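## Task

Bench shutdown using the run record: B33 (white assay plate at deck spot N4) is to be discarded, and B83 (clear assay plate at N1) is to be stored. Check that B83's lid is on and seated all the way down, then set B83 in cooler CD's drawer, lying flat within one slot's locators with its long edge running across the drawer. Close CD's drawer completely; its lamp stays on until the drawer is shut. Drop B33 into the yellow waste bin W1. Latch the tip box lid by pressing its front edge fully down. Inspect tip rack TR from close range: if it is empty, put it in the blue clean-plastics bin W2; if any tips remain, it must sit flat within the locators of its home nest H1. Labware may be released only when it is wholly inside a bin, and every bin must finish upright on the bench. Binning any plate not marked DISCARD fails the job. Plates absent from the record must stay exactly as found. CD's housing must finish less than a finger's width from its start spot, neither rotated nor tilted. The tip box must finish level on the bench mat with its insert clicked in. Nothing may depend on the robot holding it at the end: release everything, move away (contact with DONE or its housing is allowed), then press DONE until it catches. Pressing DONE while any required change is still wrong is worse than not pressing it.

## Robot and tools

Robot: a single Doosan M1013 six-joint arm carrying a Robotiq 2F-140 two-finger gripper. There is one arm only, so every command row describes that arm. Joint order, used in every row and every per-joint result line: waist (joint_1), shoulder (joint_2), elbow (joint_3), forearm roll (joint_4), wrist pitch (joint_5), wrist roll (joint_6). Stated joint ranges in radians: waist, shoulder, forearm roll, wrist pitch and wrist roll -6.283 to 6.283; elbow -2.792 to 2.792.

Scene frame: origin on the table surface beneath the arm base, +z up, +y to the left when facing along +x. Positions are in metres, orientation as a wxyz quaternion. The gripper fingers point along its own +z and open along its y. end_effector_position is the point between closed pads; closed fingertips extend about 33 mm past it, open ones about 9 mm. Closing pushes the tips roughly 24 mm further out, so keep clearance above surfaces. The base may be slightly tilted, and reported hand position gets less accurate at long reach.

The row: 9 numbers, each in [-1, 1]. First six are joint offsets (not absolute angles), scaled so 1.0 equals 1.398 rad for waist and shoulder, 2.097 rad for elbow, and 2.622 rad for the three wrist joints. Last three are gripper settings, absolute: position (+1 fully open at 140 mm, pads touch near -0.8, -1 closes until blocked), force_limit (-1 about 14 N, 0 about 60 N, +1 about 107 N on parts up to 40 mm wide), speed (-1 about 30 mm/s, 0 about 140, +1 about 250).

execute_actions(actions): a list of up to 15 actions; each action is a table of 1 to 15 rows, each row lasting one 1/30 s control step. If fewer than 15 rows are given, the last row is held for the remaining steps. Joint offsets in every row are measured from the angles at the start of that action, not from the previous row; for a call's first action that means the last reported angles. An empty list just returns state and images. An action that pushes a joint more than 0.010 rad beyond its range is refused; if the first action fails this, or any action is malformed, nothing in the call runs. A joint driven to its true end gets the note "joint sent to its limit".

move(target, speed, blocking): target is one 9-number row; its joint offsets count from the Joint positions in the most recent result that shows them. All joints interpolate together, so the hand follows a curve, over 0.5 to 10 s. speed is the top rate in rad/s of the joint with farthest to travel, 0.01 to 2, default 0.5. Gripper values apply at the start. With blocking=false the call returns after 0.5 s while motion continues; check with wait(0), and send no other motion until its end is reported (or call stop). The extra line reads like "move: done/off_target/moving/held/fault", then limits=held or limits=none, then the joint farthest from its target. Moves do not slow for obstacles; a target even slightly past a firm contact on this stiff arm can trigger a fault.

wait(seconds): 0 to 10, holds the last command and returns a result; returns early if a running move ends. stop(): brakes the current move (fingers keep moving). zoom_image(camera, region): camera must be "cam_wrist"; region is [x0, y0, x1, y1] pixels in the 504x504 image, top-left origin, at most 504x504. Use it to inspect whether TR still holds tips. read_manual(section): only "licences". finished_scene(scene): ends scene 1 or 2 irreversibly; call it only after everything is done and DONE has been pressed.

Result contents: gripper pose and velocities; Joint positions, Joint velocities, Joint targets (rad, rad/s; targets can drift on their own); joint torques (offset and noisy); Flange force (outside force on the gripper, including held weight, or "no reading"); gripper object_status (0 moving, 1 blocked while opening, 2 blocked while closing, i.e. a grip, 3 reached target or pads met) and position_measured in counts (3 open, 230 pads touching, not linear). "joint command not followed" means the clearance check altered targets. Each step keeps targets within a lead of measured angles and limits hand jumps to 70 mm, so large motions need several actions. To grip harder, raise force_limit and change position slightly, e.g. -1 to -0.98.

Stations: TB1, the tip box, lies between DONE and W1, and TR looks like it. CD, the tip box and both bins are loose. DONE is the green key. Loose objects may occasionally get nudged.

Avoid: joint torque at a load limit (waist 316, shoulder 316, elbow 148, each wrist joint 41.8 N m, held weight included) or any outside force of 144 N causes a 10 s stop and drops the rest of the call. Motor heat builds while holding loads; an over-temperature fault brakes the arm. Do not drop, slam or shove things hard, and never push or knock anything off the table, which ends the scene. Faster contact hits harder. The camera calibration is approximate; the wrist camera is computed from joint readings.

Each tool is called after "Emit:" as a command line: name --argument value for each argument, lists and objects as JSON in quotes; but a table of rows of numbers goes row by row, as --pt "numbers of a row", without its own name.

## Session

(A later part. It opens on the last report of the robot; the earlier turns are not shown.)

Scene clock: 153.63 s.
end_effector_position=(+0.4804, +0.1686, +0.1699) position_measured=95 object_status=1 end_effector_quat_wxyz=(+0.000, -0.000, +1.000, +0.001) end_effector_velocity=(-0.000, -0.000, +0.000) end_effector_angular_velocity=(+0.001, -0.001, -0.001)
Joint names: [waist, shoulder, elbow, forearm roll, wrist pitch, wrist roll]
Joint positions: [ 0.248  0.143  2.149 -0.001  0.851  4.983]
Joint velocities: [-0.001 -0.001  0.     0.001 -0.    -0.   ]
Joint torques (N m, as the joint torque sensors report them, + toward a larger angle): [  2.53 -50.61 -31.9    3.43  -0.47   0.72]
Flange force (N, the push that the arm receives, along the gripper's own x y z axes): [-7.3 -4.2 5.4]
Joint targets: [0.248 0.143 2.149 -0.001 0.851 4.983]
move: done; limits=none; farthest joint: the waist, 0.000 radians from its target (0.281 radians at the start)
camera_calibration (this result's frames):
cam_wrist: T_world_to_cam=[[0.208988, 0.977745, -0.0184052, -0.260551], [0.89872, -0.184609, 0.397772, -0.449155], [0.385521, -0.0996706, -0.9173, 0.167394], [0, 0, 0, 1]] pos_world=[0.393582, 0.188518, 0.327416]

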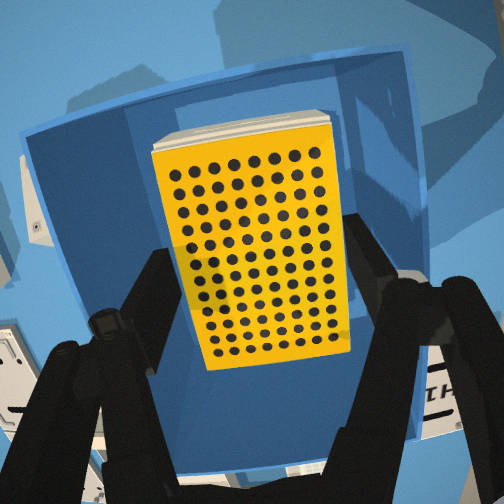

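Emit:
move --target '[0.211,0.0405,-0.0698,0,0.0341,0.1137,0.45,-0.6,0]' --speed 0.2

Emit:
move --target '[0,0.099,0.0397,0,-0.0846,0,0.45,-0.6,-0.8]' --speed 0.1

Emit:
move --target '[0,0,0,0,0,0,0.235,-0.6,-0.9]'

Emit:
move --target '[0,-0.02,-0.006,0,0.0155,0,0.235,-0.6,-0.9]' --speed 0.05

Scene clock: 162.53 s.
end_effector_position=(+0.4663, +0.3363, +0.2033) position_measured=95 object_status=1 end_effector_quat_wxyz=(+0.001, +0.001, +1.000, +0.001) end_effector_velocity=(-0.001, -0.000, -0.001) end_effector_angular_velocity=(-0.001, +0.002, -0.001)
Joint names: [waist, shoulder, elbow, forearm roll, wrist pitch, wrist roll]
Joint positions: [ 0.543  0.199  2.002 -0.001  0.94   5.281]
Joint velocities: [ 0.     0.     0.002  0.    -0.     0.001]
Joint torques (N m, as the joint torque sensors report them, + toward a larger angle): [  2.88 -58.62 -34.33   3.65  -0.46   0.61]
Flange force (N, the push that the arm receives, along the gripper's own x y z axes): [-8.0 -2.0 5.0]
Joint targets: [0.543 0.199 2.002 -0.001 0.940 5.281]
move: done; limits=none; farthest joint: the waist, 0.000 radians from its target (0.295 radians at the start)
camera_calibration (this result's frames):
cam_wrist: T_world_to_cam=[[0.212032, 0.977093, -0.0182139, -0.422215], [0.897953, -0.187436, 0.398181, -0.417645], [0.385646, -0.100782, -0.917126, 0.220453], [0, 0, 0, 1]] pos_world=[0.379532, 0.356479, 0.360791]

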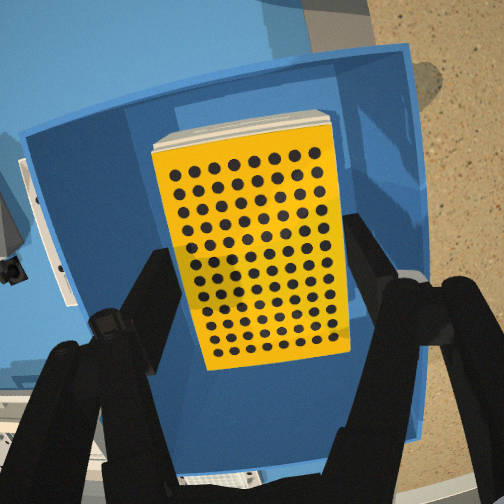

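Scene clock: 165.07 s.
end_effector_position=(+0.4658, +0.3361, +0.0894) position_measured=95 object_status=1 end_effector_quat_wxyz=(+0.001, +0.001, +1.000, +0.001) end_effector_velocity=(-0.000, -0.000, -0.001) end_effector_angular_velocity=(-0.001, +0.000, +0.001)
Joint names: [waist, shoulder, elbow, forearm roll, wrist pitch, wrist roll]
Joint positions: [ 0.543  0.338  2.086 -0.001  0.718  5.281]
Joint velocities: [ 0.     0.001  0.001 -0.001 -0.001  0.   ]
Joint torques (N m, as the joint torque sensors report them, + toward a larger angle): [  3.65 -66.96 -28.05   3.01  -0.28   0.48]
Flange force (N, the push that the arm receives, along the gripper's own x y z axes): [-8.4 -2.7 7.3]
Joint targets: [0.543 0.338 2.086 -0.001 0.718 5.281]
move: done; limits=none; farthest joint: the waist, 0.000 radians from its target (0.000 radians at the start)
camera_calibration (this result's frames):
cam_wrist: T_world_to_cam=[[0.211965, 0.97711, -0.0180653, -0.423933], [0.897938, -0.187428, 0.398218, -0.371834], [0.385717, -0.10063, -0.917113, 0.116098], [0, 0, 0, 1]] pos_world=[0.378962, 0.356221, 0.246887]

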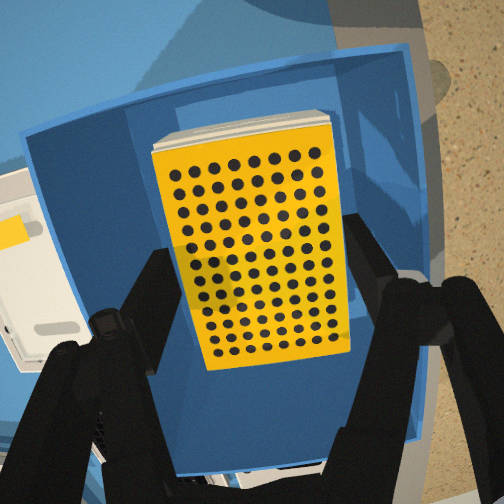

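Scene clock: 165.57 s.
end_effector_position=(+0.4658, +0.3361, +0.0894) position_measured=100 object_status=3 end_effector_quat_wxyz=(+0.001, +0.001, +1.000, +0.001) end_effector_velocity=(-0.000, -0.000, -0.000) end_effector_angular_velocity=(-0.001, +0.000, +0.000)
Joint names: [waist, shoulder, elbow, forearm roll, wrist pitch, wrist roll]
Joint positions: [ 0.543  0.338  2.086 -0.001  0.718  5.281]
Joint velocities: [-0.  0.  0. -0. -0. -0.]
Joint torques (N m, as the joint torque sensors report them, + toward a larger angle): [  3.17 -65.91 -26.89   2.99  -0.5    0.46]
Flange force (N, the push that the arm receives, along the gripper's own x y z axes): [-9.0 -1.3 5.1]
Joint targets: [0.543 0.338 2.086 -0.001 0.718 5.281]
move: done; limits=none; farthest joint: the waist, 0.000 radians from its target (0.000 radians at the start)
camera_calibration (this result's frames):
cam_wrist: T_world_to_cam=[[0.211966, 0.97711, -0.0180663, -0.423931], [0.897938, -0.187428, 0.398217, -0.371829], [0.385716, -0.100631, -0.917113, 0.116092], [0, 0, 0, 1]] pos_world=[0.37896, 0.356219, 0.24688]

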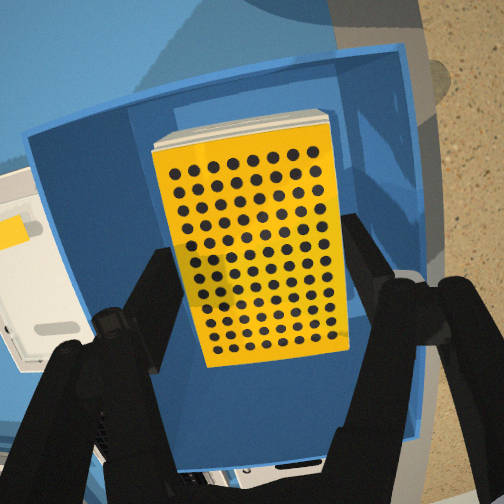

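Scene clock: 166.63 s.
end_effector_position=(+0.4660, +0.3362, +0.1102) position_measured=100 object_status=3 end_effector_quat_wxyz=(+0.001, +0.001, +1.000, +0.001) end_effector_velocity=(-0.000, -0.000, +0.001) end_effector_angular_velocity=(+0.000, -0.000, -0.000)
Joint names: [waist, shoulder, elbow, forearm roll, wrist pitch, wrist roll]
Joint positions: [ 0.543  0.31   2.073 -0.001  0.759  5.281]
Joint velocities: [-0.    -0.002  0.     0.     0.001 -0.   ]
Joint torques (N m, as the joint torque sensors report them, + toward a larger angle): [  2.48 -63.16 -28.83   3.09  -0.46   0.6 ]
Flange force (N, the push that the arm receives, along the gripper's own x y z axes): [-5.9 -2.5 3.3]
Joint targets: [0.543 0.310 2.073 -0.001 0.759 5.281]
move: done; limits=none; farthest joint: the waist, 0.000 radians from its target (0.000 radians at the start)
camera_calibration (this result's frames):
cam_wrist: T_world_to_cam=[[0.211979, 0.977106, -0.0181481, -0.423712], [0.897966, -0.187415, 0.398161, -0.380279], [0.385644, -0.100698, -0.917136, 0.135105], [0, 0, 0, 1]] pos_world=[0.379193, 0.356347, 0.267633]

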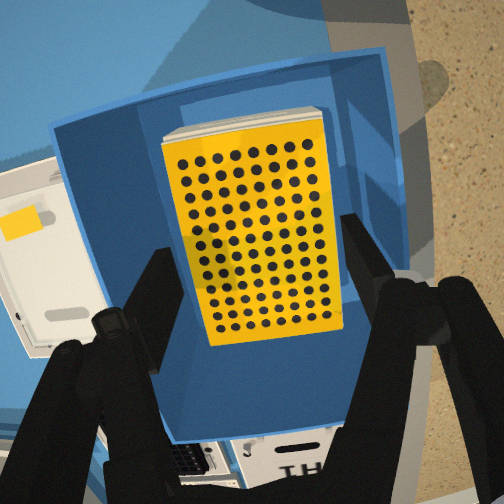

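Emit:
move --target '[0,-0.079,-0.0337,0,0.069,0,0.235,-0.6,0]' --speed 0.3

Emit:
move --target '[-0.211,-0.0405,0.0698,0,-0.0341,-0.1137,0.4,-0.6,0]' --speed 0.4

Scene clock: 171.43 s.
end_effector_position=(+0.4664, +0.3364, +0.2033) position_measured=100 object_status=3 end_effector_quat_wxyz=(+0.001, +0.001, +1.000, +0.001) end_effector_velocity=(+0.000, +0.001, +0.001) end_effector_angular_velocity=(+0.002, -0.001, +0.000)
Joint names: [waist, shoulder, elbow, forearm roll, wrist pitch, wrist roll]
Joint positions: [ 0.543  0.199  2.002 -0.001  0.94   5.281]
Joint velocities: [ 0.001  0.    -0.001  0.001 -0.     0.   ]
Joint torques (N m, as the joint torque sensors report them, + toward a larger angle): [  3.38 -58.24 -32.79   3.8   -0.38   0.61]
Flange force (N, the push that the arm receives, along the gripper's own x y z axes): [-10.4 -1.0 3.1]
Joint targets: [0.543 0.199 2.002 -0.001 0.940 5.281]
move: done; limits=none; farthest joint: the waist, 0.000 radians from its target (0.000 radians at the start)
camera_calibration (this result's frames):
cam_wrist: T_world_to_cam=[[0.212052, 0.977092, -0.0180517, -0.422314], [0.897872, -0.187501, 0.398333, -0.417659], [0.385823, -0.100675, -0.917063, 0.22026], [0, 0, 0, 1]] pos_world=[0.379576, 0.356503, 0.360736]

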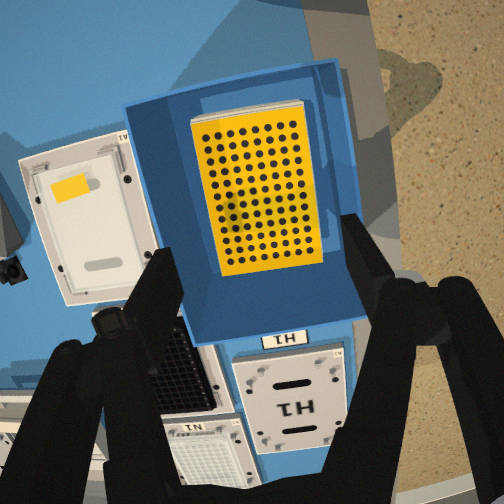

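Scene clock: 172.60 s.
end_effector_position=(+0.4805, +0.1686, +0.1699) position_measured=78 object_status=3 end_effector_quat_wxyz=(+0.001, -0.000, +1.000, +0.001) end_effector_velocity=(-0.000, +0.000, +0.000) end_effector_angular_velocity=(+0.001, -0.000, -0.000)
Joint names: [waist, shoulder, elbow, forearm roll, wrist pitch, wrist roll]
Joint positions: [ 0.248  0.143  2.149 -0.001  0.85   4.983]
Joint velocities: [-0.    -0.     0.     0.001 -0.    -0.   ]
Joint torques (N m, as the joint torque sensors report them, + toward a larger angle): [  4.07 -48.93 -30.39   3.34  -0.47   0.66]
Flange force (N, the push that the arm receives, along the gripper's own x y z axes): [-8.6 -6.7 2.2]
Joint targets: [0.248 0.143 2.149 -0.001 0.850 4.983]
move: done; limits=none; farthest joint: the waist, 0.000 radians from its target (0.295 radians at the start)
camera_calibration (this result's frames):
cam_wrist: T_world_to_cam=[[0.209009, 0.977743, -0.018299, -0.260612], [0.898629, -0.184649, 0.397959, -0.44919], [0.385723, -0.099621, -0.917221, 0.167213], [0, 0, 0, 1]] pos_world=[0.393627, 0.188527, 0.327362]

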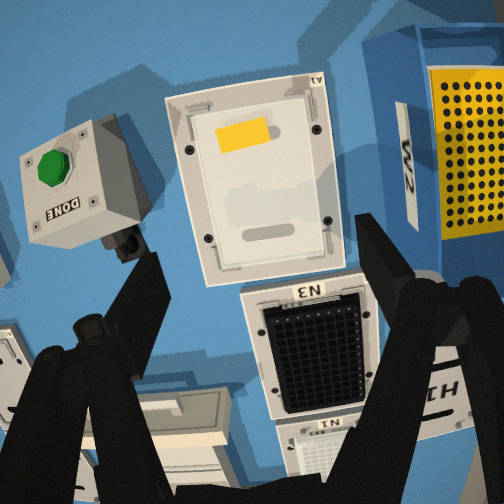

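Emit:
move --target '[0.0062,0.1229,0.0424,0,-0.0995,0.008,0.4,-0.6,0]' --speed 0.15

Scene clock: 181.00 s.
end_effector_position=(+0.4737, +0.1715, +0.0500) position_measured=78 object_status=3 end_effector_quat_wxyz=(+0.001, +0.006, +1.000, +0.001) end_effector_velocity=(-0.002, +0.000, -0.001) end_effector_angular_velocity=(-0.000, +0.003, +0.001)
Joint names: [waist, shoulder, elbow, forearm roll, wrist pitch, wrist roll]
Joint positions: [ 0.257  0.315  2.238 -0.001  0.59   5.004]
Joint velocities: [ 0.001  0.001  0.001  0.001  0.001 -0.   ]
Joint torques (N m, as the joint torque sensors report them, + toward a larger angle): [  2.75 -58.03 -23.08   2.6   -0.44   0.54]
Flange force (N, the push that the arm receives, along the gripper's own x y z axes): [-5.4 -4.7 4.1]
Joint targets: [0.257 0.315 2.238 -0.001 0.589 5.004]
move: done; limits=none; farthest joint: the waist, 0.000 radians from its target (0.008 radians at the start)
camera_calibration (this result's frames):
cam_wrist: T_world_to_cam=[[0.220934, 0.97512, -0.0181442, -0.269382], [0.896279, -0.195666, 0.397994, -0.391883], [0.384541, -0.104193, -0.917209, 0.0614554], [0, 0, 0, 1]] pos_world=[0.38712, 0.192405, 0.207447]

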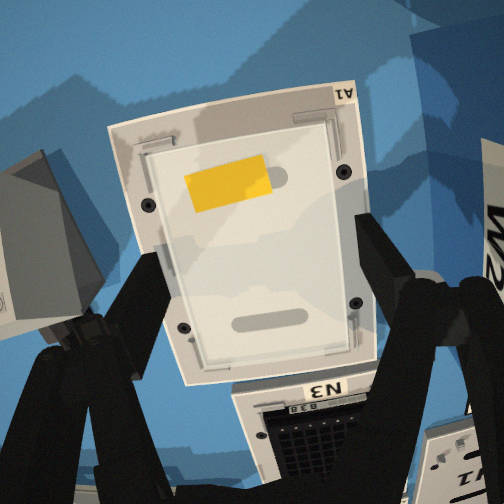

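Emit:
move --target '[0,0.008,0.0015,0,-0.0055,-0.019,0.4,-0.6,0]' --speed 0.05

Emit:
move --target '[0,0,0,0,0,0,-1,-0.8,-0.9]'

Scene clock: 188.97 s.
end_effector_position=(+0.4736, +0.1715, +0.0434) position_measured=78 object_status=3 end_effector_quat_wxyz=(+0.001, -0.019, +1.000, +0.001) end_effector_velocity=(+0.002, -0.000, +0.000) end_effector_angular_velocity=(+0.001, -0.002, -0.001)
Joint names: [waist, shoulder, elbow, forearm roll, wrist pitch, wrist roll]
Joint positions: [ 0.257  0.326  2.241 -0.001  0.575  4.954]
Joint velocities: [-0.001  0.    -0.002  0.    -0.001 -0.001]
Joint torques (N m, as the joint torque sensors report them, + toward a larger angle): [  3.36 -58.77 -22.01   2.55  -0.45   0.49]
Flange force (N, the push that the arm receives, along the gripper's own x y z axes): [-7.0 -6.0 4.0]
Joint targets: [0.257 0.326 2.241 -0.001 0.575 4.954]
move: done; limits=none; farthest joint: the waist, 0.000 radians from its target (0.000 radians at the start)
camera_calibration (this result's frames):
cam_wrist: T_world_to_cam=[[0.172144, 0.984905, -0.0181473, -0.248047], [0.904843, -0.150815, 0.398138, -0.400958], [0.389391, -0.0849574, -0.917146, 0.0498458], [0, 0, 0, 1]] pos_world=[0.386094, 0.188067, 0.200851]

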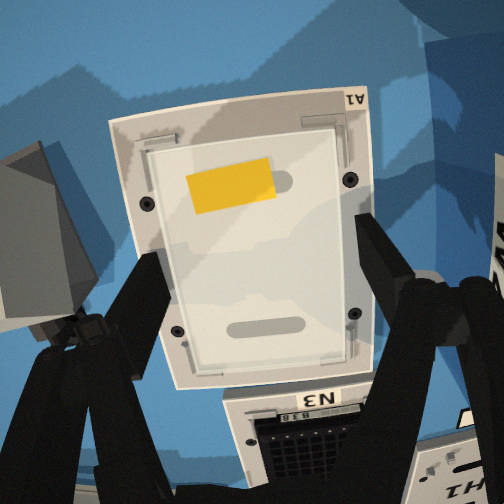

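Scene clock: 189.50 s.
end_effector_position=(+0.4736, +0.1715, +0.0434) position_measured=99 object_status=2 end_effector_quat_wxyz=(+0.001, -0.019, +1.000, +0.001) end_effector_velocity=(+0.000, -0.000, +0.001) end_effector_angular_velocity=(-0.000, -0.002, +0.002)
Joint names: [waist, shoulder, elbow, forearm roll, wrist pitch, wrist roll]
Joint positions: [ 0.257  0.326  2.241 -0.001  0.575  4.954]
Joint velocities: [ 0.    -0.003  0.    -0.002  0.    -0.   ]
Joint torques (N m, as the joint torque sensors report them, + toward a larger angle): [ 11.06 -50.62 -21.56   4.81  -2.76   0.02]
Flange force (N, the push that the arm receives, along the gripper's own x y z axes): [-3.3 -22.0 -16.2]
Joint targets: [0.257 0.326 2.241 -0.001 0.575 4.954]
move: done; limits=none; farthest joint: the waist, 0.000 radians from its target (0.000 radians at the start)
camera_calibration (this result's frames):
cam_wrist: T_world_to_cam=[[0.172132, 0.984906, -0.0181578, -0.248033], [0.904854, -0.150802, 0.398118, -0.400944], [0.38937, -0.084959, -0.917155, 0.049855], [0, 0, 0, 1]] pos_world=[0.386079, 0.188061, 0.200844]

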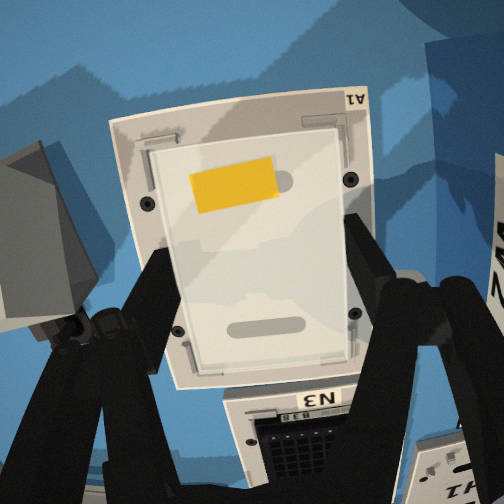

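Emit:
move --target '[0,0,0,0,0,0,0.4,-0.8,-0.5]'

Emit:
move --target '[0,0,0,0,0,0.034,0.4,-0.6,0]' --speed 0.1

Emit:
move --target '[0,0,0,0,0,0,-1,-0.8,-0.9]'

Scene clock: 197.57 s.
end_effector_position=(+0.4736, +0.1715, +0.0434) position_measured=78 object_status=3 end_effector_quat_wxyz=(+0.001, -0.019, +1.000, +0.001) end_effector_velocity=(-0.001, +0.000, -0.000) end_effector_angular_velocity=(+0.000, +0.000, -0.000)
Joint names: [waist, shoulder, elbow, forearm roll, wrist pitch, wrist roll]
Joint positions: [ 0.257  0.326  2.241 -0.001  0.575  4.954]
Joint velocities: [ 0.    -0.     0.001  0.001 -0.001  0.   ]
Joint torques (N m, as the joint torque sensors report them, + toward a larger angle): [  3.56 -59.59 -22.02   2.44  -0.46   0.57]
Flange force (N, the push that the arm receives, along the gripper's own x y z axes): [-7.5 -6.0 5.4]
Joint targets: [0.257 0.326 2.241 -0.001 0.575 4.954]
move: done; limits=none; farthest joint: the waist, 0.000 radians from its target (0.000 radians at the start)
camera_calibration (this result's frames):
cam_wrist: T_world_to_cam=[[0.172121, 0.984909, -0.0181541, -0.24804], [0.904853, -0.150792, 0.398125, -0.400957], [0.389379, -0.0849524, -0.917152, 0.0498441], [0, 0, 0, 1]] pos_world=[0.386092, 0.18807, 0.200843]

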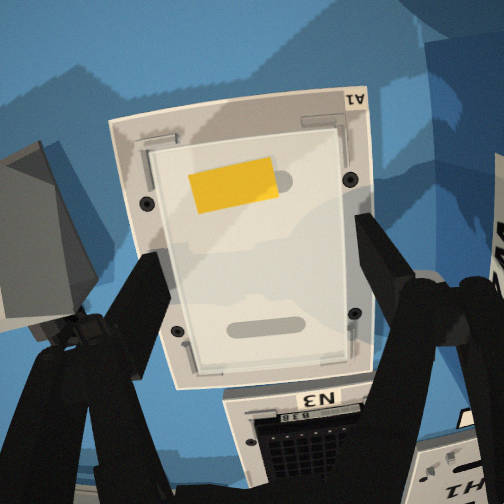

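Scene clock: 198.77 s.
end_effector_position=(+0.4736, +0.1715, +0.0434) position_measured=78 object_status=3 end_effector_quat_wxyz=(+0.001, +0.026, +1.000, +0.001) end_effector_velocity=(-0.001, -0.000, -0.001) end_effector_angular_velocity=(+0.000, +0.002, -0.002)
Joint names: [waist, shoulder, elbow, forearm roll, wrist pitch, wrist roll]
Joint positions: [ 0.257  0.326  2.241 -0.001  0.575  5.043]
Joint velocities: [-0.     0.002  0.001  0.001  0.     0.001]
Joint torques (N m, as the joint torque sensors report them, + toward a larger angle): [  3.34 -58.59 -22.33   2.49  -0.39   0.74]
Flange force (N, the push that the arm receives, along the gripper's own x y z axes): [-7.0 -5.8 4.9]
Joint targets: [0.257 0.326 2.241 -0.001 0.575 5.043]
move: done; limits=none; farthest joint: the waist, 0.000 radians from its target (0.000 radians at the start)
camera_calibration (this result's frames):
cam_wrist: T_world_to_cam=[[0.259072, 0.965689, -0.0180645, -0.285931], [0.887893, -0.230756, 0.397993, -0.379207], [0.380169, -0.119148, -0.917211, 0.0600728], [0, 0, 0, 1]] pos_world=[0.387934, 0.195774, 0.200856]

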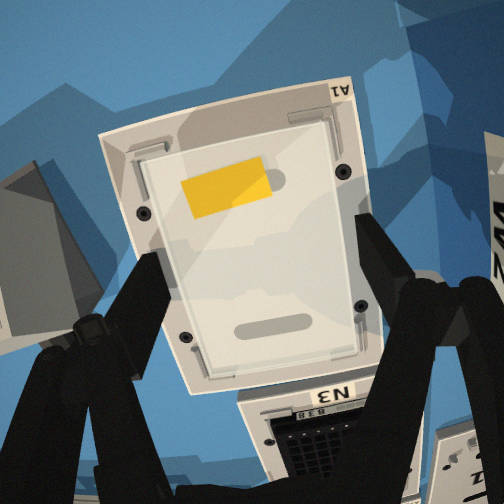

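Scene clock: 199.33 s.
end_effector_position=(+0.4736, +0.1715, +0.0434) position_measured=101 object_status=2 end_effector_quat_wxyz=(+0.001, +0.026, +1.000, +0.001) end_effector_velocity=(+0.000, +0.000, +0.001) end_effector_angular_velocity=(-0.000, -0.001, +0.001)
Joint names: [waist, shoulder, elbow, forearm roll, wrist pitch, wrist roll]
Joint positions: [ 0.257  0.326  2.241 -0.001  0.575  5.043]
Joint velocities: [ 0.001 -0.001 -0.    -0.001  0.     0.   ]
Joint torques (N m, as the joint torque sensors report them, + toward a larger angle): [  9.38 -48.97 -21.92   5.84  -3.21   0.85]
Flange force (N, the push that the arm receives, along the gripper's own x y z axes): [-2.8 -20.5 -19.6]
Joint targets: [0.257 0.326 2.241 -0.001 0.575 5.043]
move: done; limits=none; farthest joint: the waist, 0.000 radians from its target (0.000 radians at the start)
camera_calibration (this result's frames):
cam_wrist: T_world_to_cam=[[0.259022, 0.965702, -0.0180998, -0.285897], [0.8879, -0.230694, 0.398011, -0.379228], [0.380185, -0.119164, -0.917202, 0.0600645], [0, 0, 0, 1]] pos_world=[0.387934, 0.195763, 0.200854]

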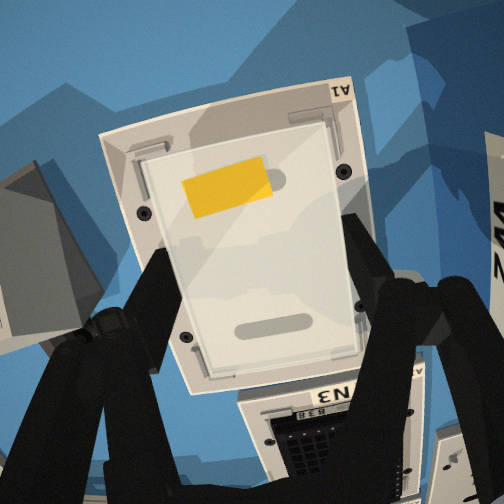

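Emit:
move --target '[-0.001,-0.135,-0.04,0,0.104,0,-0.98,-0.6,-0.9]' --speed 0.15

Emit:
move --target '[-0.062,0.3363,-0.3346,0,0.0881,-0.0416,-0.98,-0.6,-0.9]' --speed 0.4

Scene clock: 206.97 s.
end_effector_position=(+0.4750, +0.1709, +0.1694) position_measured=102 object_status=2 end_effector_quat_wxyz=(+0.001, +0.026, +1.000, +0.001) end_effector_velocity=(+0.001, -0.000, +0.000) end_effector_angular_velocity=(+0.000, -0.001, -0.000)
Joint names: [waist, shoulder, elbow, forearm roll, wrist pitch, wrist roll]
Joint positions: [ 0.256  0.137  2.157 -0.001  0.848  5.043]
Joint velocities: [-0.001 -0.    -0.    -0.    -0.    -0.   ]
Joint torques (N m, as the joint torque sensors report them, + toward a larger angle): [  3.66 -49.1  -30.79   3.53  -0.42   0.55]
Flange force (N, the push that the arm receives, along the gripper's own x y z axes): [-9.1 -5.4 4.1]
Joint targets: [0.256 0.137 2.157 -0.001 0.848 5.043]
move: done; limits=none; farthest joint: the waist, 0.000 radians from its target (0.001 radians at the start)
camera_calibration (this result's frames):
cam_wrist: T_world_to_cam=[[0.260476, 0.965308, -0.0182192, -0.284052], [0.88755, -0.231981, 0.398045, -0.430334], [0.380009, -0.119851, -0.917185, 0.175207], [0, 0, 0, 1]] pos_world=[0.389351, 0.195368, 0.326814]

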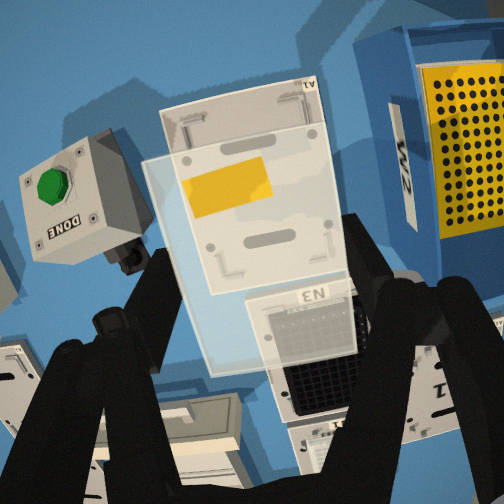

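Scene clock: 209.17 s.
end_effector_position=(+0.8248, +0.1942, +0.1709) position_measured=102 object_status=2 end_effector_quat_wxyz=(+0.001, +0.015, +1.000, +0.001) end_effector_velocity=(+0.001, -0.001, -0.001) end_effector_angular_velocity=(+0.001, -0.001, -0.002)
Joint names: [waist, shoulder, elbow, forearm roll, wrist pitch, wrist roll]
Joint positions: [ 0.169  0.607  1.455 -0.001  1.079  4.934]
Joint velocities: [-0.001  0.002 -0.002  0.001 -0.001 -0.   ]
Joint torques (N m, as the joint torque sensors report them, + toward a larger angle): [  3.28 -99.88 -37.12   3.96  -0.45   0.57]
Flange force (N, the push that the arm receives, along the gripper's own x y z axes): [-6.7 -3.0 2.8]
Joint targets: [0.169 0.607 1.455 -0.001 1.079 4.934]
move: done; limits=none; farthest joint: the waist, 0.000 radians from its target (0.086 radians at the start)
camera_calibration (this result's frames):
cam_wrist: T_world_to_cam=[[0.238942, 0.970866, -0.0180582, -0.380908], [0.892254, -0.212181, 0.398575, -0.743791], [0.383132, -0.111349, -0.916958, 0.0422244], [0, 0, 0, 1]] pos_world=[0.738488, 0.216694, 0.328296]

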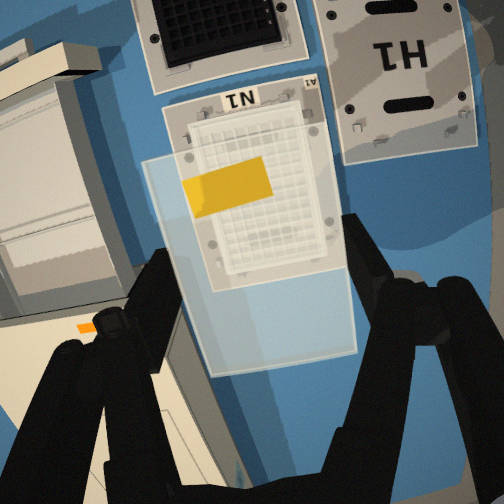

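Emit:
move --target '[0.002,0.0591,0.0304,0,-0.0558,0.001,-0.98,-0.6,-0.9]' --speed 0.1

Emit:
zoom_image --camera "cam_wrist" --region '[100,80,400,380]'

Scene clock: 222.00 s.
end_effector_position=(+0.8214, +0.1961, +0.0709) position_measured=102 object_status=2 end_effector_quat_wxyz=(+0.001, +0.015, +1.000, +0.001) end_effector_velocity=(+0.000, +0.001, +0.001) end_effector_angular_velocity=(+0.002, -0.002, -0.000)
Joint names: [waist, shoulder, elbow, forearm roll, wrist pitch, wrist roll]
Joint positions: [ 0.172  0.69   1.519 -0.001  0.932  4.937]
Joint velocities: [ 0.001 -0.001  0.     0.002 -0.001 -0.   ]
Joint torques (N m, as the joint torque sensors report them, + toward a larger angle): [   3.9  -103.31  -33.61    3.59   -0.29    0.54]
Flange force (N, the push that the arm receives, along the gripper's own x y z axes): [-6.2 -3.8 3.6]
Joint targets: [0.172 0.690 1.519 -0.001 0.932 4.937]
move: done; limits=none; farthest joint: the waist, 0.000 radians from its target (0.003 radians at the start)
camera_calibration (this result's frames):
cam_wrist: T_world_to_cam=[[0.238701, 0.970925, -0.0180448, -0.383592], [0.892337, -0.211974, 0.3985, -0.700683], [0.383089, -0.111224, -0.916991, -0.0479206], [0, 0, 0, 1]] pos_world=[0.735167, 0.218583, 0.228358]

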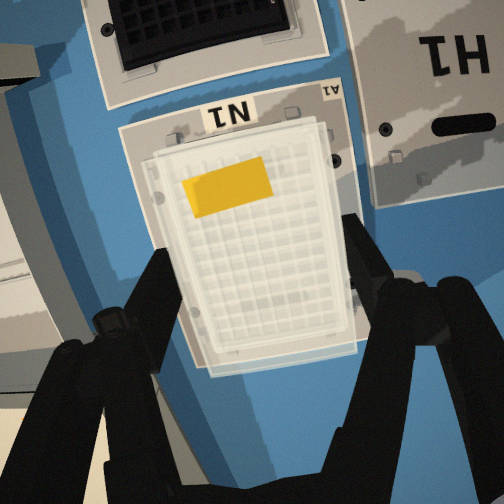

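Region (100, 80, 400, 380) of cam_wrist's 504x504 image, scaled by 1.680, with more detail than that image has.

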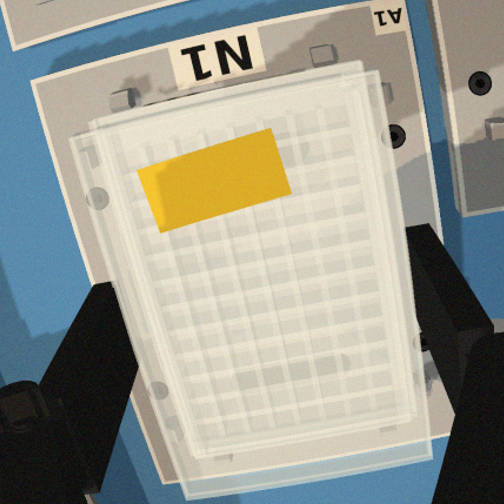

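Emit:
move --target '[0,0.0078,0.0025,0,-0.0062,0,-0.98,-0.6,-0.9]' --speed 0.02

Emit:
zoom_image --camera "cam_wrist" --region '[100,80,400,380]'

Scene clock: 227.07 s.
end_effector_position=(+0.8213, +0.1961, +0.0594) position_measured=102 object_status=2 end_effector_quat_wxyz=(+0.001, +0.015, +1.000, +0.001) end_effector_velocity=(-0.001, +0.000, -0.001) end_effector_angular_velocity=(-0.001, +0.002, +0.001)
Joint names: [waist, shoulder, elbow, forearm roll, wrist pitch, wrist roll]
Joint positions: [ 0.172  0.701  1.524 -0.001  0.916  4.937]
Joint velocities: [ 0.     0.     0.001 -0.001  0.001  0.   ]
Joint torques (N m, as the joint torque sensors report them, + toward a larger angle): [   3.28 -102.9   -32.86    3.72   -0.4     0.66]
Flange force (N, the push that the arm receives, along the gripper's own x y z axes): [-5.6 -3.2 2.2]
Joint targets: [0.172 0.701 1.524 -0.001 0.916 4.937]
move: done; limits=none; farthest joint: the waist, 0.000 radians from its target (0.000 radians at the start)
camera_calibration (this result's frames):
cam_wrist: T_world_to_cam=[[0.238696, 0.970928, -0.0179918, -0.383738], [0.892294, -0.211978, 0.398593, -0.695903], [0.383191, -0.111197, -0.916951, -0.0585016], [0, 0, 0, 1]] pos_world=[0.734964, 0.218561, 0.216835]

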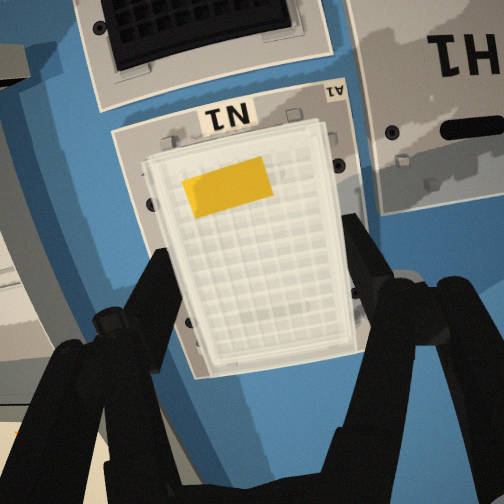

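Region (100, 80, 400, 380) of cam_wrist's 504x504 image, scaled by 1.680, with more detail than that image has.

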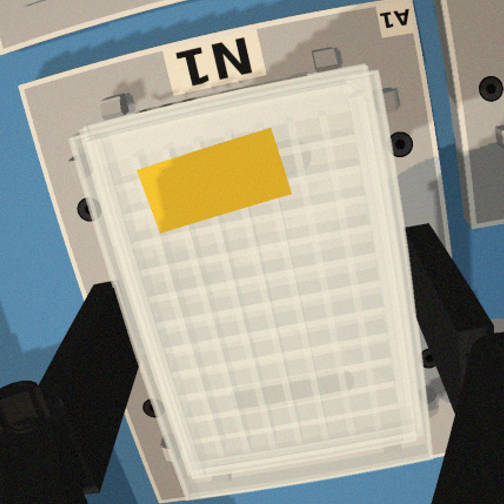

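Emit:
move --target '[0,0.002,0.0016,0,-0.0024,0,-0.98,-0.6,-0.9]' --speed 0.01

Emit:
zoom_image --camera "cam_wrist" --region '[100,80,400,380]'

Scene clock: 233.47 s.
end_effector_position=(+0.8205, +0.1959, +0.0556) position_measured=102 object_status=2 end_effector_quat_wxyz=(+0.001, +0.015, +1.000, +0.001) end_effector_velocity=(+0.000, +0.000, +0.000) end_effector_angular_velocity=(-0.000, -0.000, +0.000)
Joint names: [waist, shoulder, elbow, forearm roll, wrist pitch, wrist roll]
Joint positions: [ 0.172  0.703  1.528 -0.001  0.91   4.937]
Joint velocities: [ 0. -0. -0. -0.  0. -0.]
Joint torques (N m, as the joint torque sensors report them, + toward a larger angle): [   1.77 -103.31  -32.18    3.64   -0.43    0.62]
Flange force (N, the push that the arm receives, along the gripper's own x y z axes): [-7.3 -0.6 2.8]
Joint targets: [0.172 0.703 1.528 -0.001 0.910 4.937]
move: done; limits=none; farthest joint: the waist, 0.000 radians from its target (0.000 radians at the start)
camera_calibration (this result's frames):
cam_wrist: T_world_to_cam=[[0.238696, 0.970929, -0.0179315, -0.383512], [0.892241, -0.211987, 0.398708, -0.69373], [0.383315, -0.111169, -0.916903, -0.0618699], [0, 0, 0, 1]] pos_world=[0.734232, 0.218423, 0.21299]

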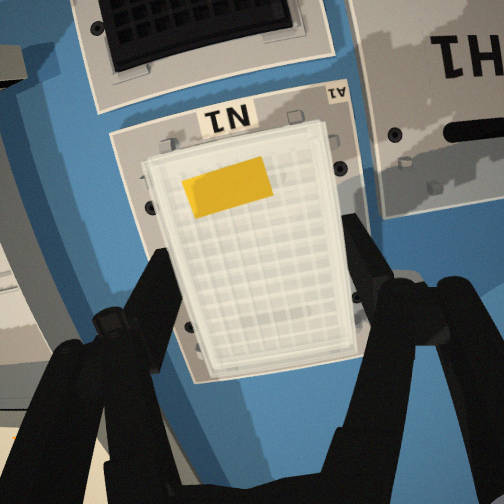

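Region (100, 80, 400, 380) of cam_wrist's 504x504 image, scaled by 1.680, with more detail than that image has.

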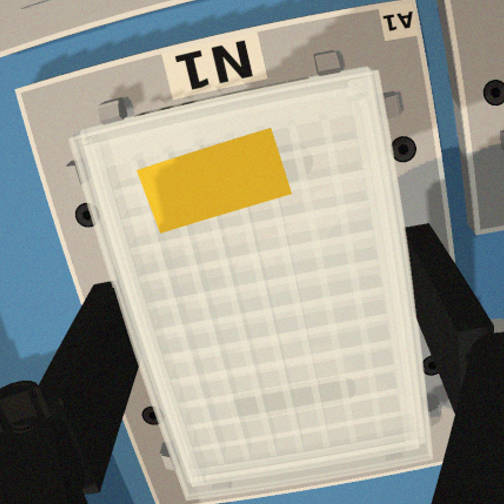

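Emit:
move --target '[0,0.002,0.0006,0,-0.0015,0,-0.98,-0.6,-0.9]' --speed 0.01

Emit:
move --target '[0,0,0,0,0,0,0.35,-0.6,-0.9]'

Scene clock: 237.23 s.
end_effector_position=(+0.8205, +0.1959, +0.0528) position_measured=102 object_status=2 end_effector_quat_wxyz=(+0.001, +0.015, +1.000, +0.001) end_effector_velocity=(-0.001, -0.000, -0.002) end_effector_angular_velocity=(-0.001, +0.001, +0.001)
Joint names: [waist, shoulder, elbow, forearm roll, wrist pitch, wrist roll]
Joint positions: [ 0.172  0.706  1.529 -0.001  0.906  4.937]
Joint velocities: [ 0.     0.002  0.001 -0.001 -0.001 -0.   ]
Joint torques (N m, as the joint torque sensors report them, + toward a larger angle): [  2.79 -88.17 -27.41   3.68  -2.12   0.41]
Flange force (N, the push that the arm receives, along the gripper's own x y z axes): [-1.5 -3.4 -16.2]
Joint targets: [0.172 0.706 1.529 -0.001 0.906 4.937]
move: done; limits=none; farthest joint: the elbow, 0.001 radians from its target (0.002 radians at the start)
camera_calibration (this result's frames):
cam_wrist: T_world_to_cam=[[0.238693, 0.970929, -0.017933, -0.383533], [0.892244, -0.211985, 0.398702, -0.692563], [0.38331, -0.111168, -0.916905, -0.0643845], [0, 0, 0, 1]] pos_world=[0.734161, 0.218413, 0.210214]

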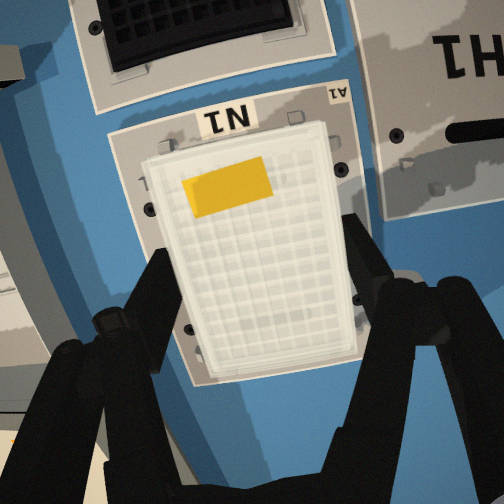

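Scene clock: 237.73 s.
end_effector_position=(+0.8205, +0.1959, +0.0526) position_measured=85 object_status=3 end_effector_quat_wxyz=(+0.001, +0.015, +1.000, +0.001) end_effector_velocity=(-0.000, +0.001, -0.000) end_effector_angular_velocity=(+0.001, +0.002, -0.000)
Joint names: [waist, shoulder, elbow, forearm roll, wrist pitch, wrist roll]
Joint positions: [ 0.172  0.706  1.529 -0.001  0.906  4.937]
Joint velocities: [ 0.     0.001 -0.001  0.001  0.002 -0.   ]
Joint torques (N m, as the joint torque sensors report them, + toward a larger angle): [   2.88 -103.05  -32.66    3.53   -0.49    0.52]
Flange force (N, the push that the arm receives, along the gripper's own x y z axes): [-5.6 -2.2 2.8]
Joint targets: [0.172 0.706 1.529 -0.001 0.906 4.937]
move: done; limits=none; farthest joint: the waist, 0.000 radians from its target (0.000 radians at the start)
camera_calibration (this result's frames):
cam_wrist: T_world_to_cam=[[0.238692, 0.970929, -0.0179569, -0.383536], [0.892266, -0.211981, 0.398654, -0.692504], [0.383259, -0.111178, -0.916925, -0.0645189], [0, 0, 0, 1]] pos_world=[0.734173, 0.218415, 0.210024]

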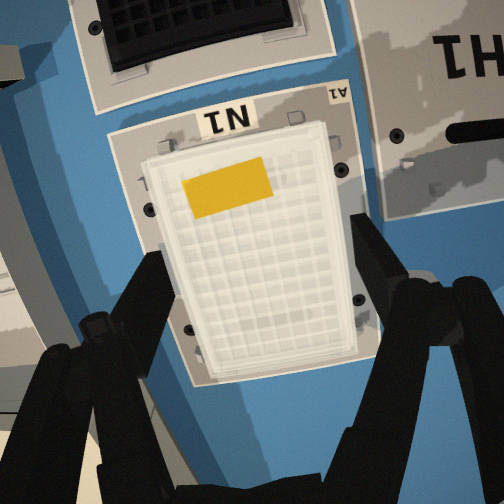

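Emit:
move --target '[0,0.0053,0.0016,0,-0.004,0,0.35,-0.6,-0.9]' --speed 0.01

Emit:
move --target '[0,0,0,0,0,0,-1,-0.5,-0.9]'

Emit:
move --target '[0,-0.02,-0.007,0,0.0163,0,-1,-0.5,-0.9]' --speed 0.04

Scene clock: 245.50 s.
end_effector_position=(+0.8202, +0.1959, +0.0449) position_measured=85 object_status=3 end_effector_quat_wxyz=(+0.001, +0.015, +1.000, +0.001) end_effector_velocity=(-0.000, +0.000, -0.002) end_effector_angular_velocity=(-0.000, +0.002, -0.000)
Joint names: [waist, shoulder, elbow, forearm roll, wrist pitch, wrist roll]
Joint positions: [ 0.172  0.714  1.532 -0.001  0.895  4.937]
Joint velocities: [ 0.     0.003 -0.001  0.    -0.    -0.   ]
Joint torques (N m, as the joint torque sensors report them, + toward a larger angle): [   2.48 -104.25  -31.51    3.59   -0.47    0.54]
Flange force (N, the push that the arm receives, along the gripper's own x y z axes): [-9.5 -1.3 3.8]
Joint targets: [0.172 0.714 1.532 -0.001 0.895 4.937]
move: done; limits=none; farthest joint: the waist, 0.000 radians from its target (0.000 radians at the start)
camera_calibration (this result's frames):
cam_wrist: T_world_to_cam=[[0.238683, 0.970929, -0.0180689, -0.383533], [0.892375, -0.211957, 0.398424, -0.689238], [0.383011, -0.111221, -0.917024, -0.0712449], [0, 0, 0, 1]] pos_world=[0.733889, 0.218371, 0.202346]

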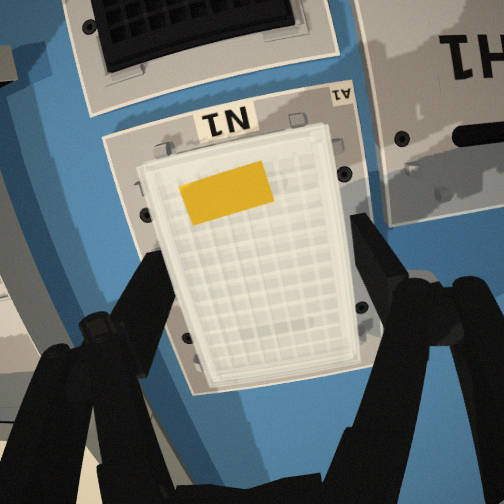

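Scene clock: 246.00 s.
end_effector_position=(+0.8202, +0.1958, +0.0449) position_measured=102 object_status=0 end_effector_quat_wxyz=(+0.001, +0.015, +1.000, +0.001) end_effector_velocity=(-0.001, +0.000, -0.001) end_effector_angular_velocity=(-0.001, +0.002, +0.001)
Joint names: [waist, shoulder, elbow, forearm roll, wrist pitch, wrist roll]
Joint positions: [ 0.172  0.714  1.532 -0.001  0.895  4.937]
Joint velocities: [ 0.     0.001  0.    -0.     0.    -0.   ]
Joint torques (N m, as the joint torque sensors report them, + toward a larger angle): [  7.49 -84.69 -26.74   5.71  -2.51   1.05]
Flange force (N, the push that the arm receives, along the gripper's own x y z axes): [0.1 -10.3 -20.7]
Joint targets: [0.172 0.714 1.532 -0.001 0.895 4.937]
move: done; limits=none; farthest joint: the waist, 0.000 radians from its target (0.000 radians at the start)
camera_calibration (this result's frames):
cam_wrist: T_world_to_cam=[[0.238614, 0.970945, -0.0181492, -0.38345], [0.892383, -0.211859, 0.398458, -0.689276], [0.383036, -0.111274, -0.917007, -0.071263], [0, 0, 0, 1]] pos_world=[0.73389, 0.21835, 0.20234]

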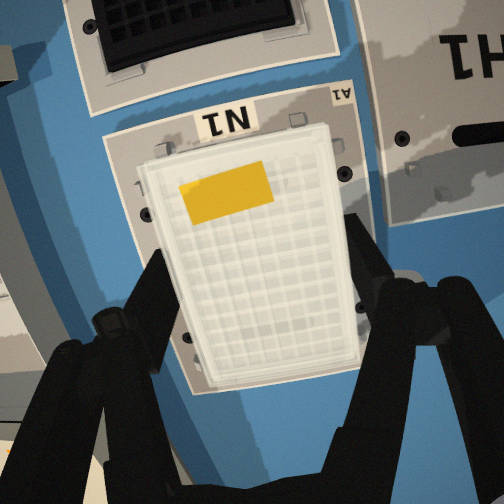

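Scene clock: 247.33 s.
end_effector_position=(+0.8213, +0.1960, +0.0750) position_measured=102 object_status=2 end_effector_quat_wxyz=(+0.001, +0.015, +1.000, +0.001) end_effector_velocity=(+0.001, -0.000, -0.000) end_effector_angular_velocity=(+0.001, +0.000, -0.002)
Joint names: [waist, shoulder, elbow, forearm roll, wrist pitch, wrist roll]
Joint positions: [ 0.172  0.686  1.517 -0.001  0.938  4.937]
Joint velocities: [-0.001  0.001 -0.001  0.001  0.     0.   ]
Joint torques (N m, as the joint torque sensors report them, + toward a larger angle): [   2.9  -102.77  -33.35    3.59   -0.29    0.5 ]
Flange force (N, the push that the arm receives, along the gripper's own x y z axes): [-7.2 -2.3 3.3]
Joint targets: [0.172 0.686 1.517 -0.001 0.938 4.937]
move: done; limits=none; farthest joint: the waist, 0.000 radians from its target (0.000 radians at the start)
camera_calibration (this result's frames):
cam_wrist: T_world_to_cam=[[0.238635, 0.970938, -0.0182098, -0.383357], [0.892417, -0.211865, 0.398378, -0.702251], [0.382942, -0.111318, -0.917041, -0.0440296], [0, 0, 0, 1]] pos_world=[0.735044, 0.218532, 0.232403]

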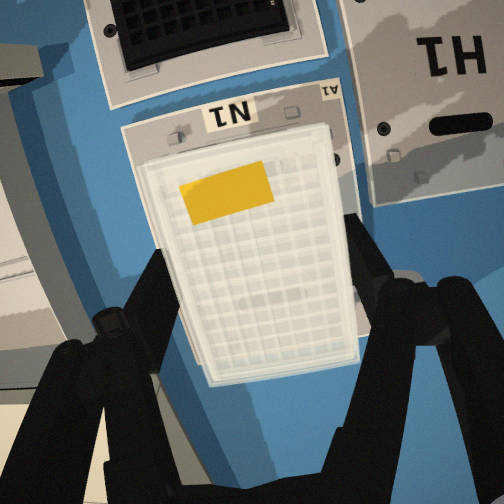

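Emit:
move --target '[0,-0.1134,-0.0688,0,0.1157,0,-1,-0.5,-0.9]' --speed 0.2

Emit:
move --target '[-0.18,0,0,0,0,-0.1075,-1,-0.5,-0.9]' --speed 0.2

Emit:
zoom_image --camera "cam_wrist" --region '[100,0,400,200]'

Scene clock: 259.33 s.
end_effector_position=(+0.8183, +0.1951, +0.2804) position_measured=102 object_status=2 end_effector_quat_wxyz=(+0.001, +0.015, +1.000, +0.000) end_effector_velocity=(+0.001, -0.000, +0.002) end_effector_angular_velocity=(+0.000, -0.002, -0.000)
Joint names: [waist, shoulder, elbow, forearm roll, wrist pitch, wrist roll]
Joint positions: [ 0.172  0.527  1.373 -0.001  1.241  4.937]
Joint velocities: [-0.    -0.001 -0.002  0.     0.001 -0.   ]
Joint torques (N m, as the joint torque sensors report them, + toward a larger angle): [  2.65 -95.05 -38.95   4.44  -0.48   0.67]
Flange force (N, the push that the arm receives, along the gripper's own x y z axes): [-8.3 -2.1 0.7]
Joint targets: [0.172 0.527 1.373 -0.001 1.241 4.937]
move: done; limits=none; farthest joint: the waist, 0.000 radians from its target (0.000 radians at the start)
camera_calibration (this result's frames):
cam_wrist: T_world_to_cam=[[0.238804, 0.970891, -0.0185196, -0.378053], [0.892577, -0.21195, 0.397974, -0.781577], [0.382465, -0.111568, -0.91721, 0.145879], [0, 0, 0, 1]] pos_world=[0.732105, 0.217668, 0.437848]

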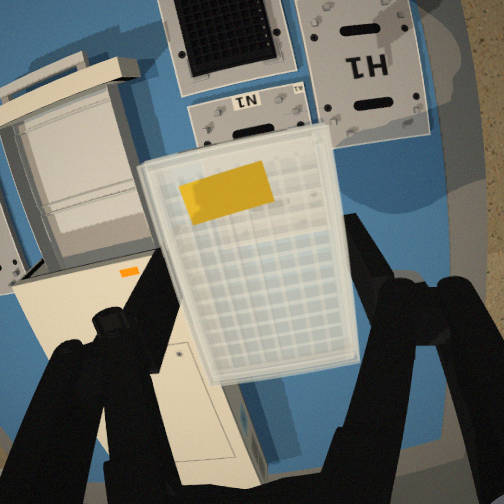

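Scene clock: 261.10 s.
end_effector_position=(+0.8411, -0.0148, +0.2801) position_measured=102 object_status=2 end_effector_quat_wxyz=(+0.001, +0.000, +1.000, +0.001) end_effector_velocity=(-0.000, -0.000, -0.000) end_effector_angular_velocity=(-0.001, +0.001, +0.000)
Joint names: [waist, shoulder, elbow, forearm roll, wrist pitch, wrist roll]
Joint positions: [-0.08   0.527  1.373 -0.001  1.241  4.655]
Joint velocities: [-0.     0.    -0.    -0.001  0.001 -0.   ]
Joint torques (N m, as the joint torque sensors report them, + toward a larger angle): [  3.24 -94.96 -39.13   4.31  -0.29   0.61]
Flange force (N, the push that the arm receives, along the gripper's own x y z axes): [-6.7 -4.3 1.3]
Joint targets: [-0.080 0.527 1.373 -0.001 1.241 4.655]
move: done; limits=none; farthest joint: the waist, 0.000 radians from its target (0.251 radians at the start)
camera_calibration (this result's frames):
cam_wrist: T_world_to_cam=[[0.209411, 0.977652, -0.018531, -0.154872], [0.898613, -0.18494, 0.397858, -0.851014], [0.38554, -0.0999683, -0.91726, 0.111034], [0, 0, 0, 1]] pos_world=[0.754357, 0.00512421, 0.43756]

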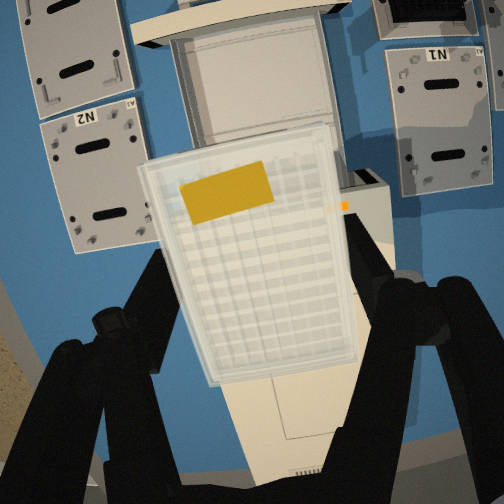

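Region (100, 0, 400, 200) of cam_wrist's 504x504 image, scaled by 1.680, with more detail than that image has.

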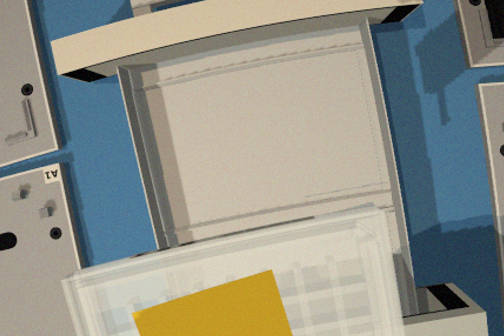

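Emit:
move --target '[0.0097,-0.0218,0.1378,0,-0.0986,-0.5824,-1,-0.5,-0.9]' --speed 0.5

Scene clock: 272.53 s.
end_effector_position=(+0.7612, +0.0004, +0.1601) position_measured=102 object_status=2 end_effector_quat_wxyz=(-0.001, +0.696, -0.718, -0.000) end_effector_velocity=(+0.001, -0.000, +0.001) end_effector_angular_velocity=(+0.001, -0.003, -0.000)
Joint names: [waist, shoulder, elbow, forearm roll, wrist pitch, wrist roll]
Joint positions: [-0.066  0.497  1.662 -0.001  0.983  3.128]
Joint velocities: [-0.    -0.001 -0.001  0.001 -0.001 -0.001]
Joint torques (N m, as the joint torque sensors report them, + toward a larger angle): [  2.15 -88.53 -34.2    3.86  -0.47   0.71]
Flange force (N, the push that the arm receives, along the gripper's own x y z axes): [3.4 -7.4 2.4]
Joint targets: [-0.066 0.497 1.662 -0.001 0.983 3.128]
move: done; limits=none; farthest joint: the waist, 0.000 radians from its target (0.013 radians at the start)
camera_calibration (this result's frames):
cam_wrist: T_world_to_cam=[[-0.970811, 0.238974, -0.0204495, 0.743736], [0.211326, 0.892574, 0.398312, -0.205924], [0.113439, 0.382364, -0.917022, 0.2402], [0, 0, 0, 1]] pos_world=[0.738296, -0.0857752, 0.3175]

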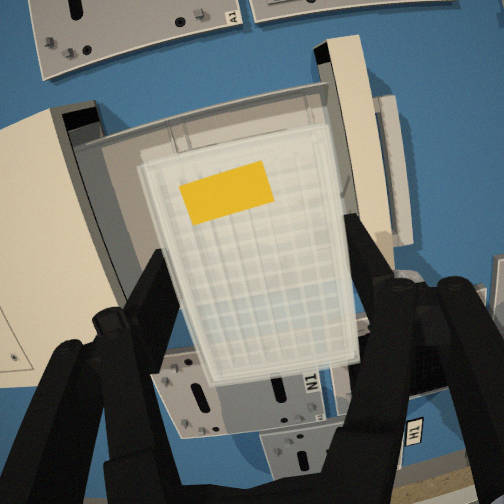

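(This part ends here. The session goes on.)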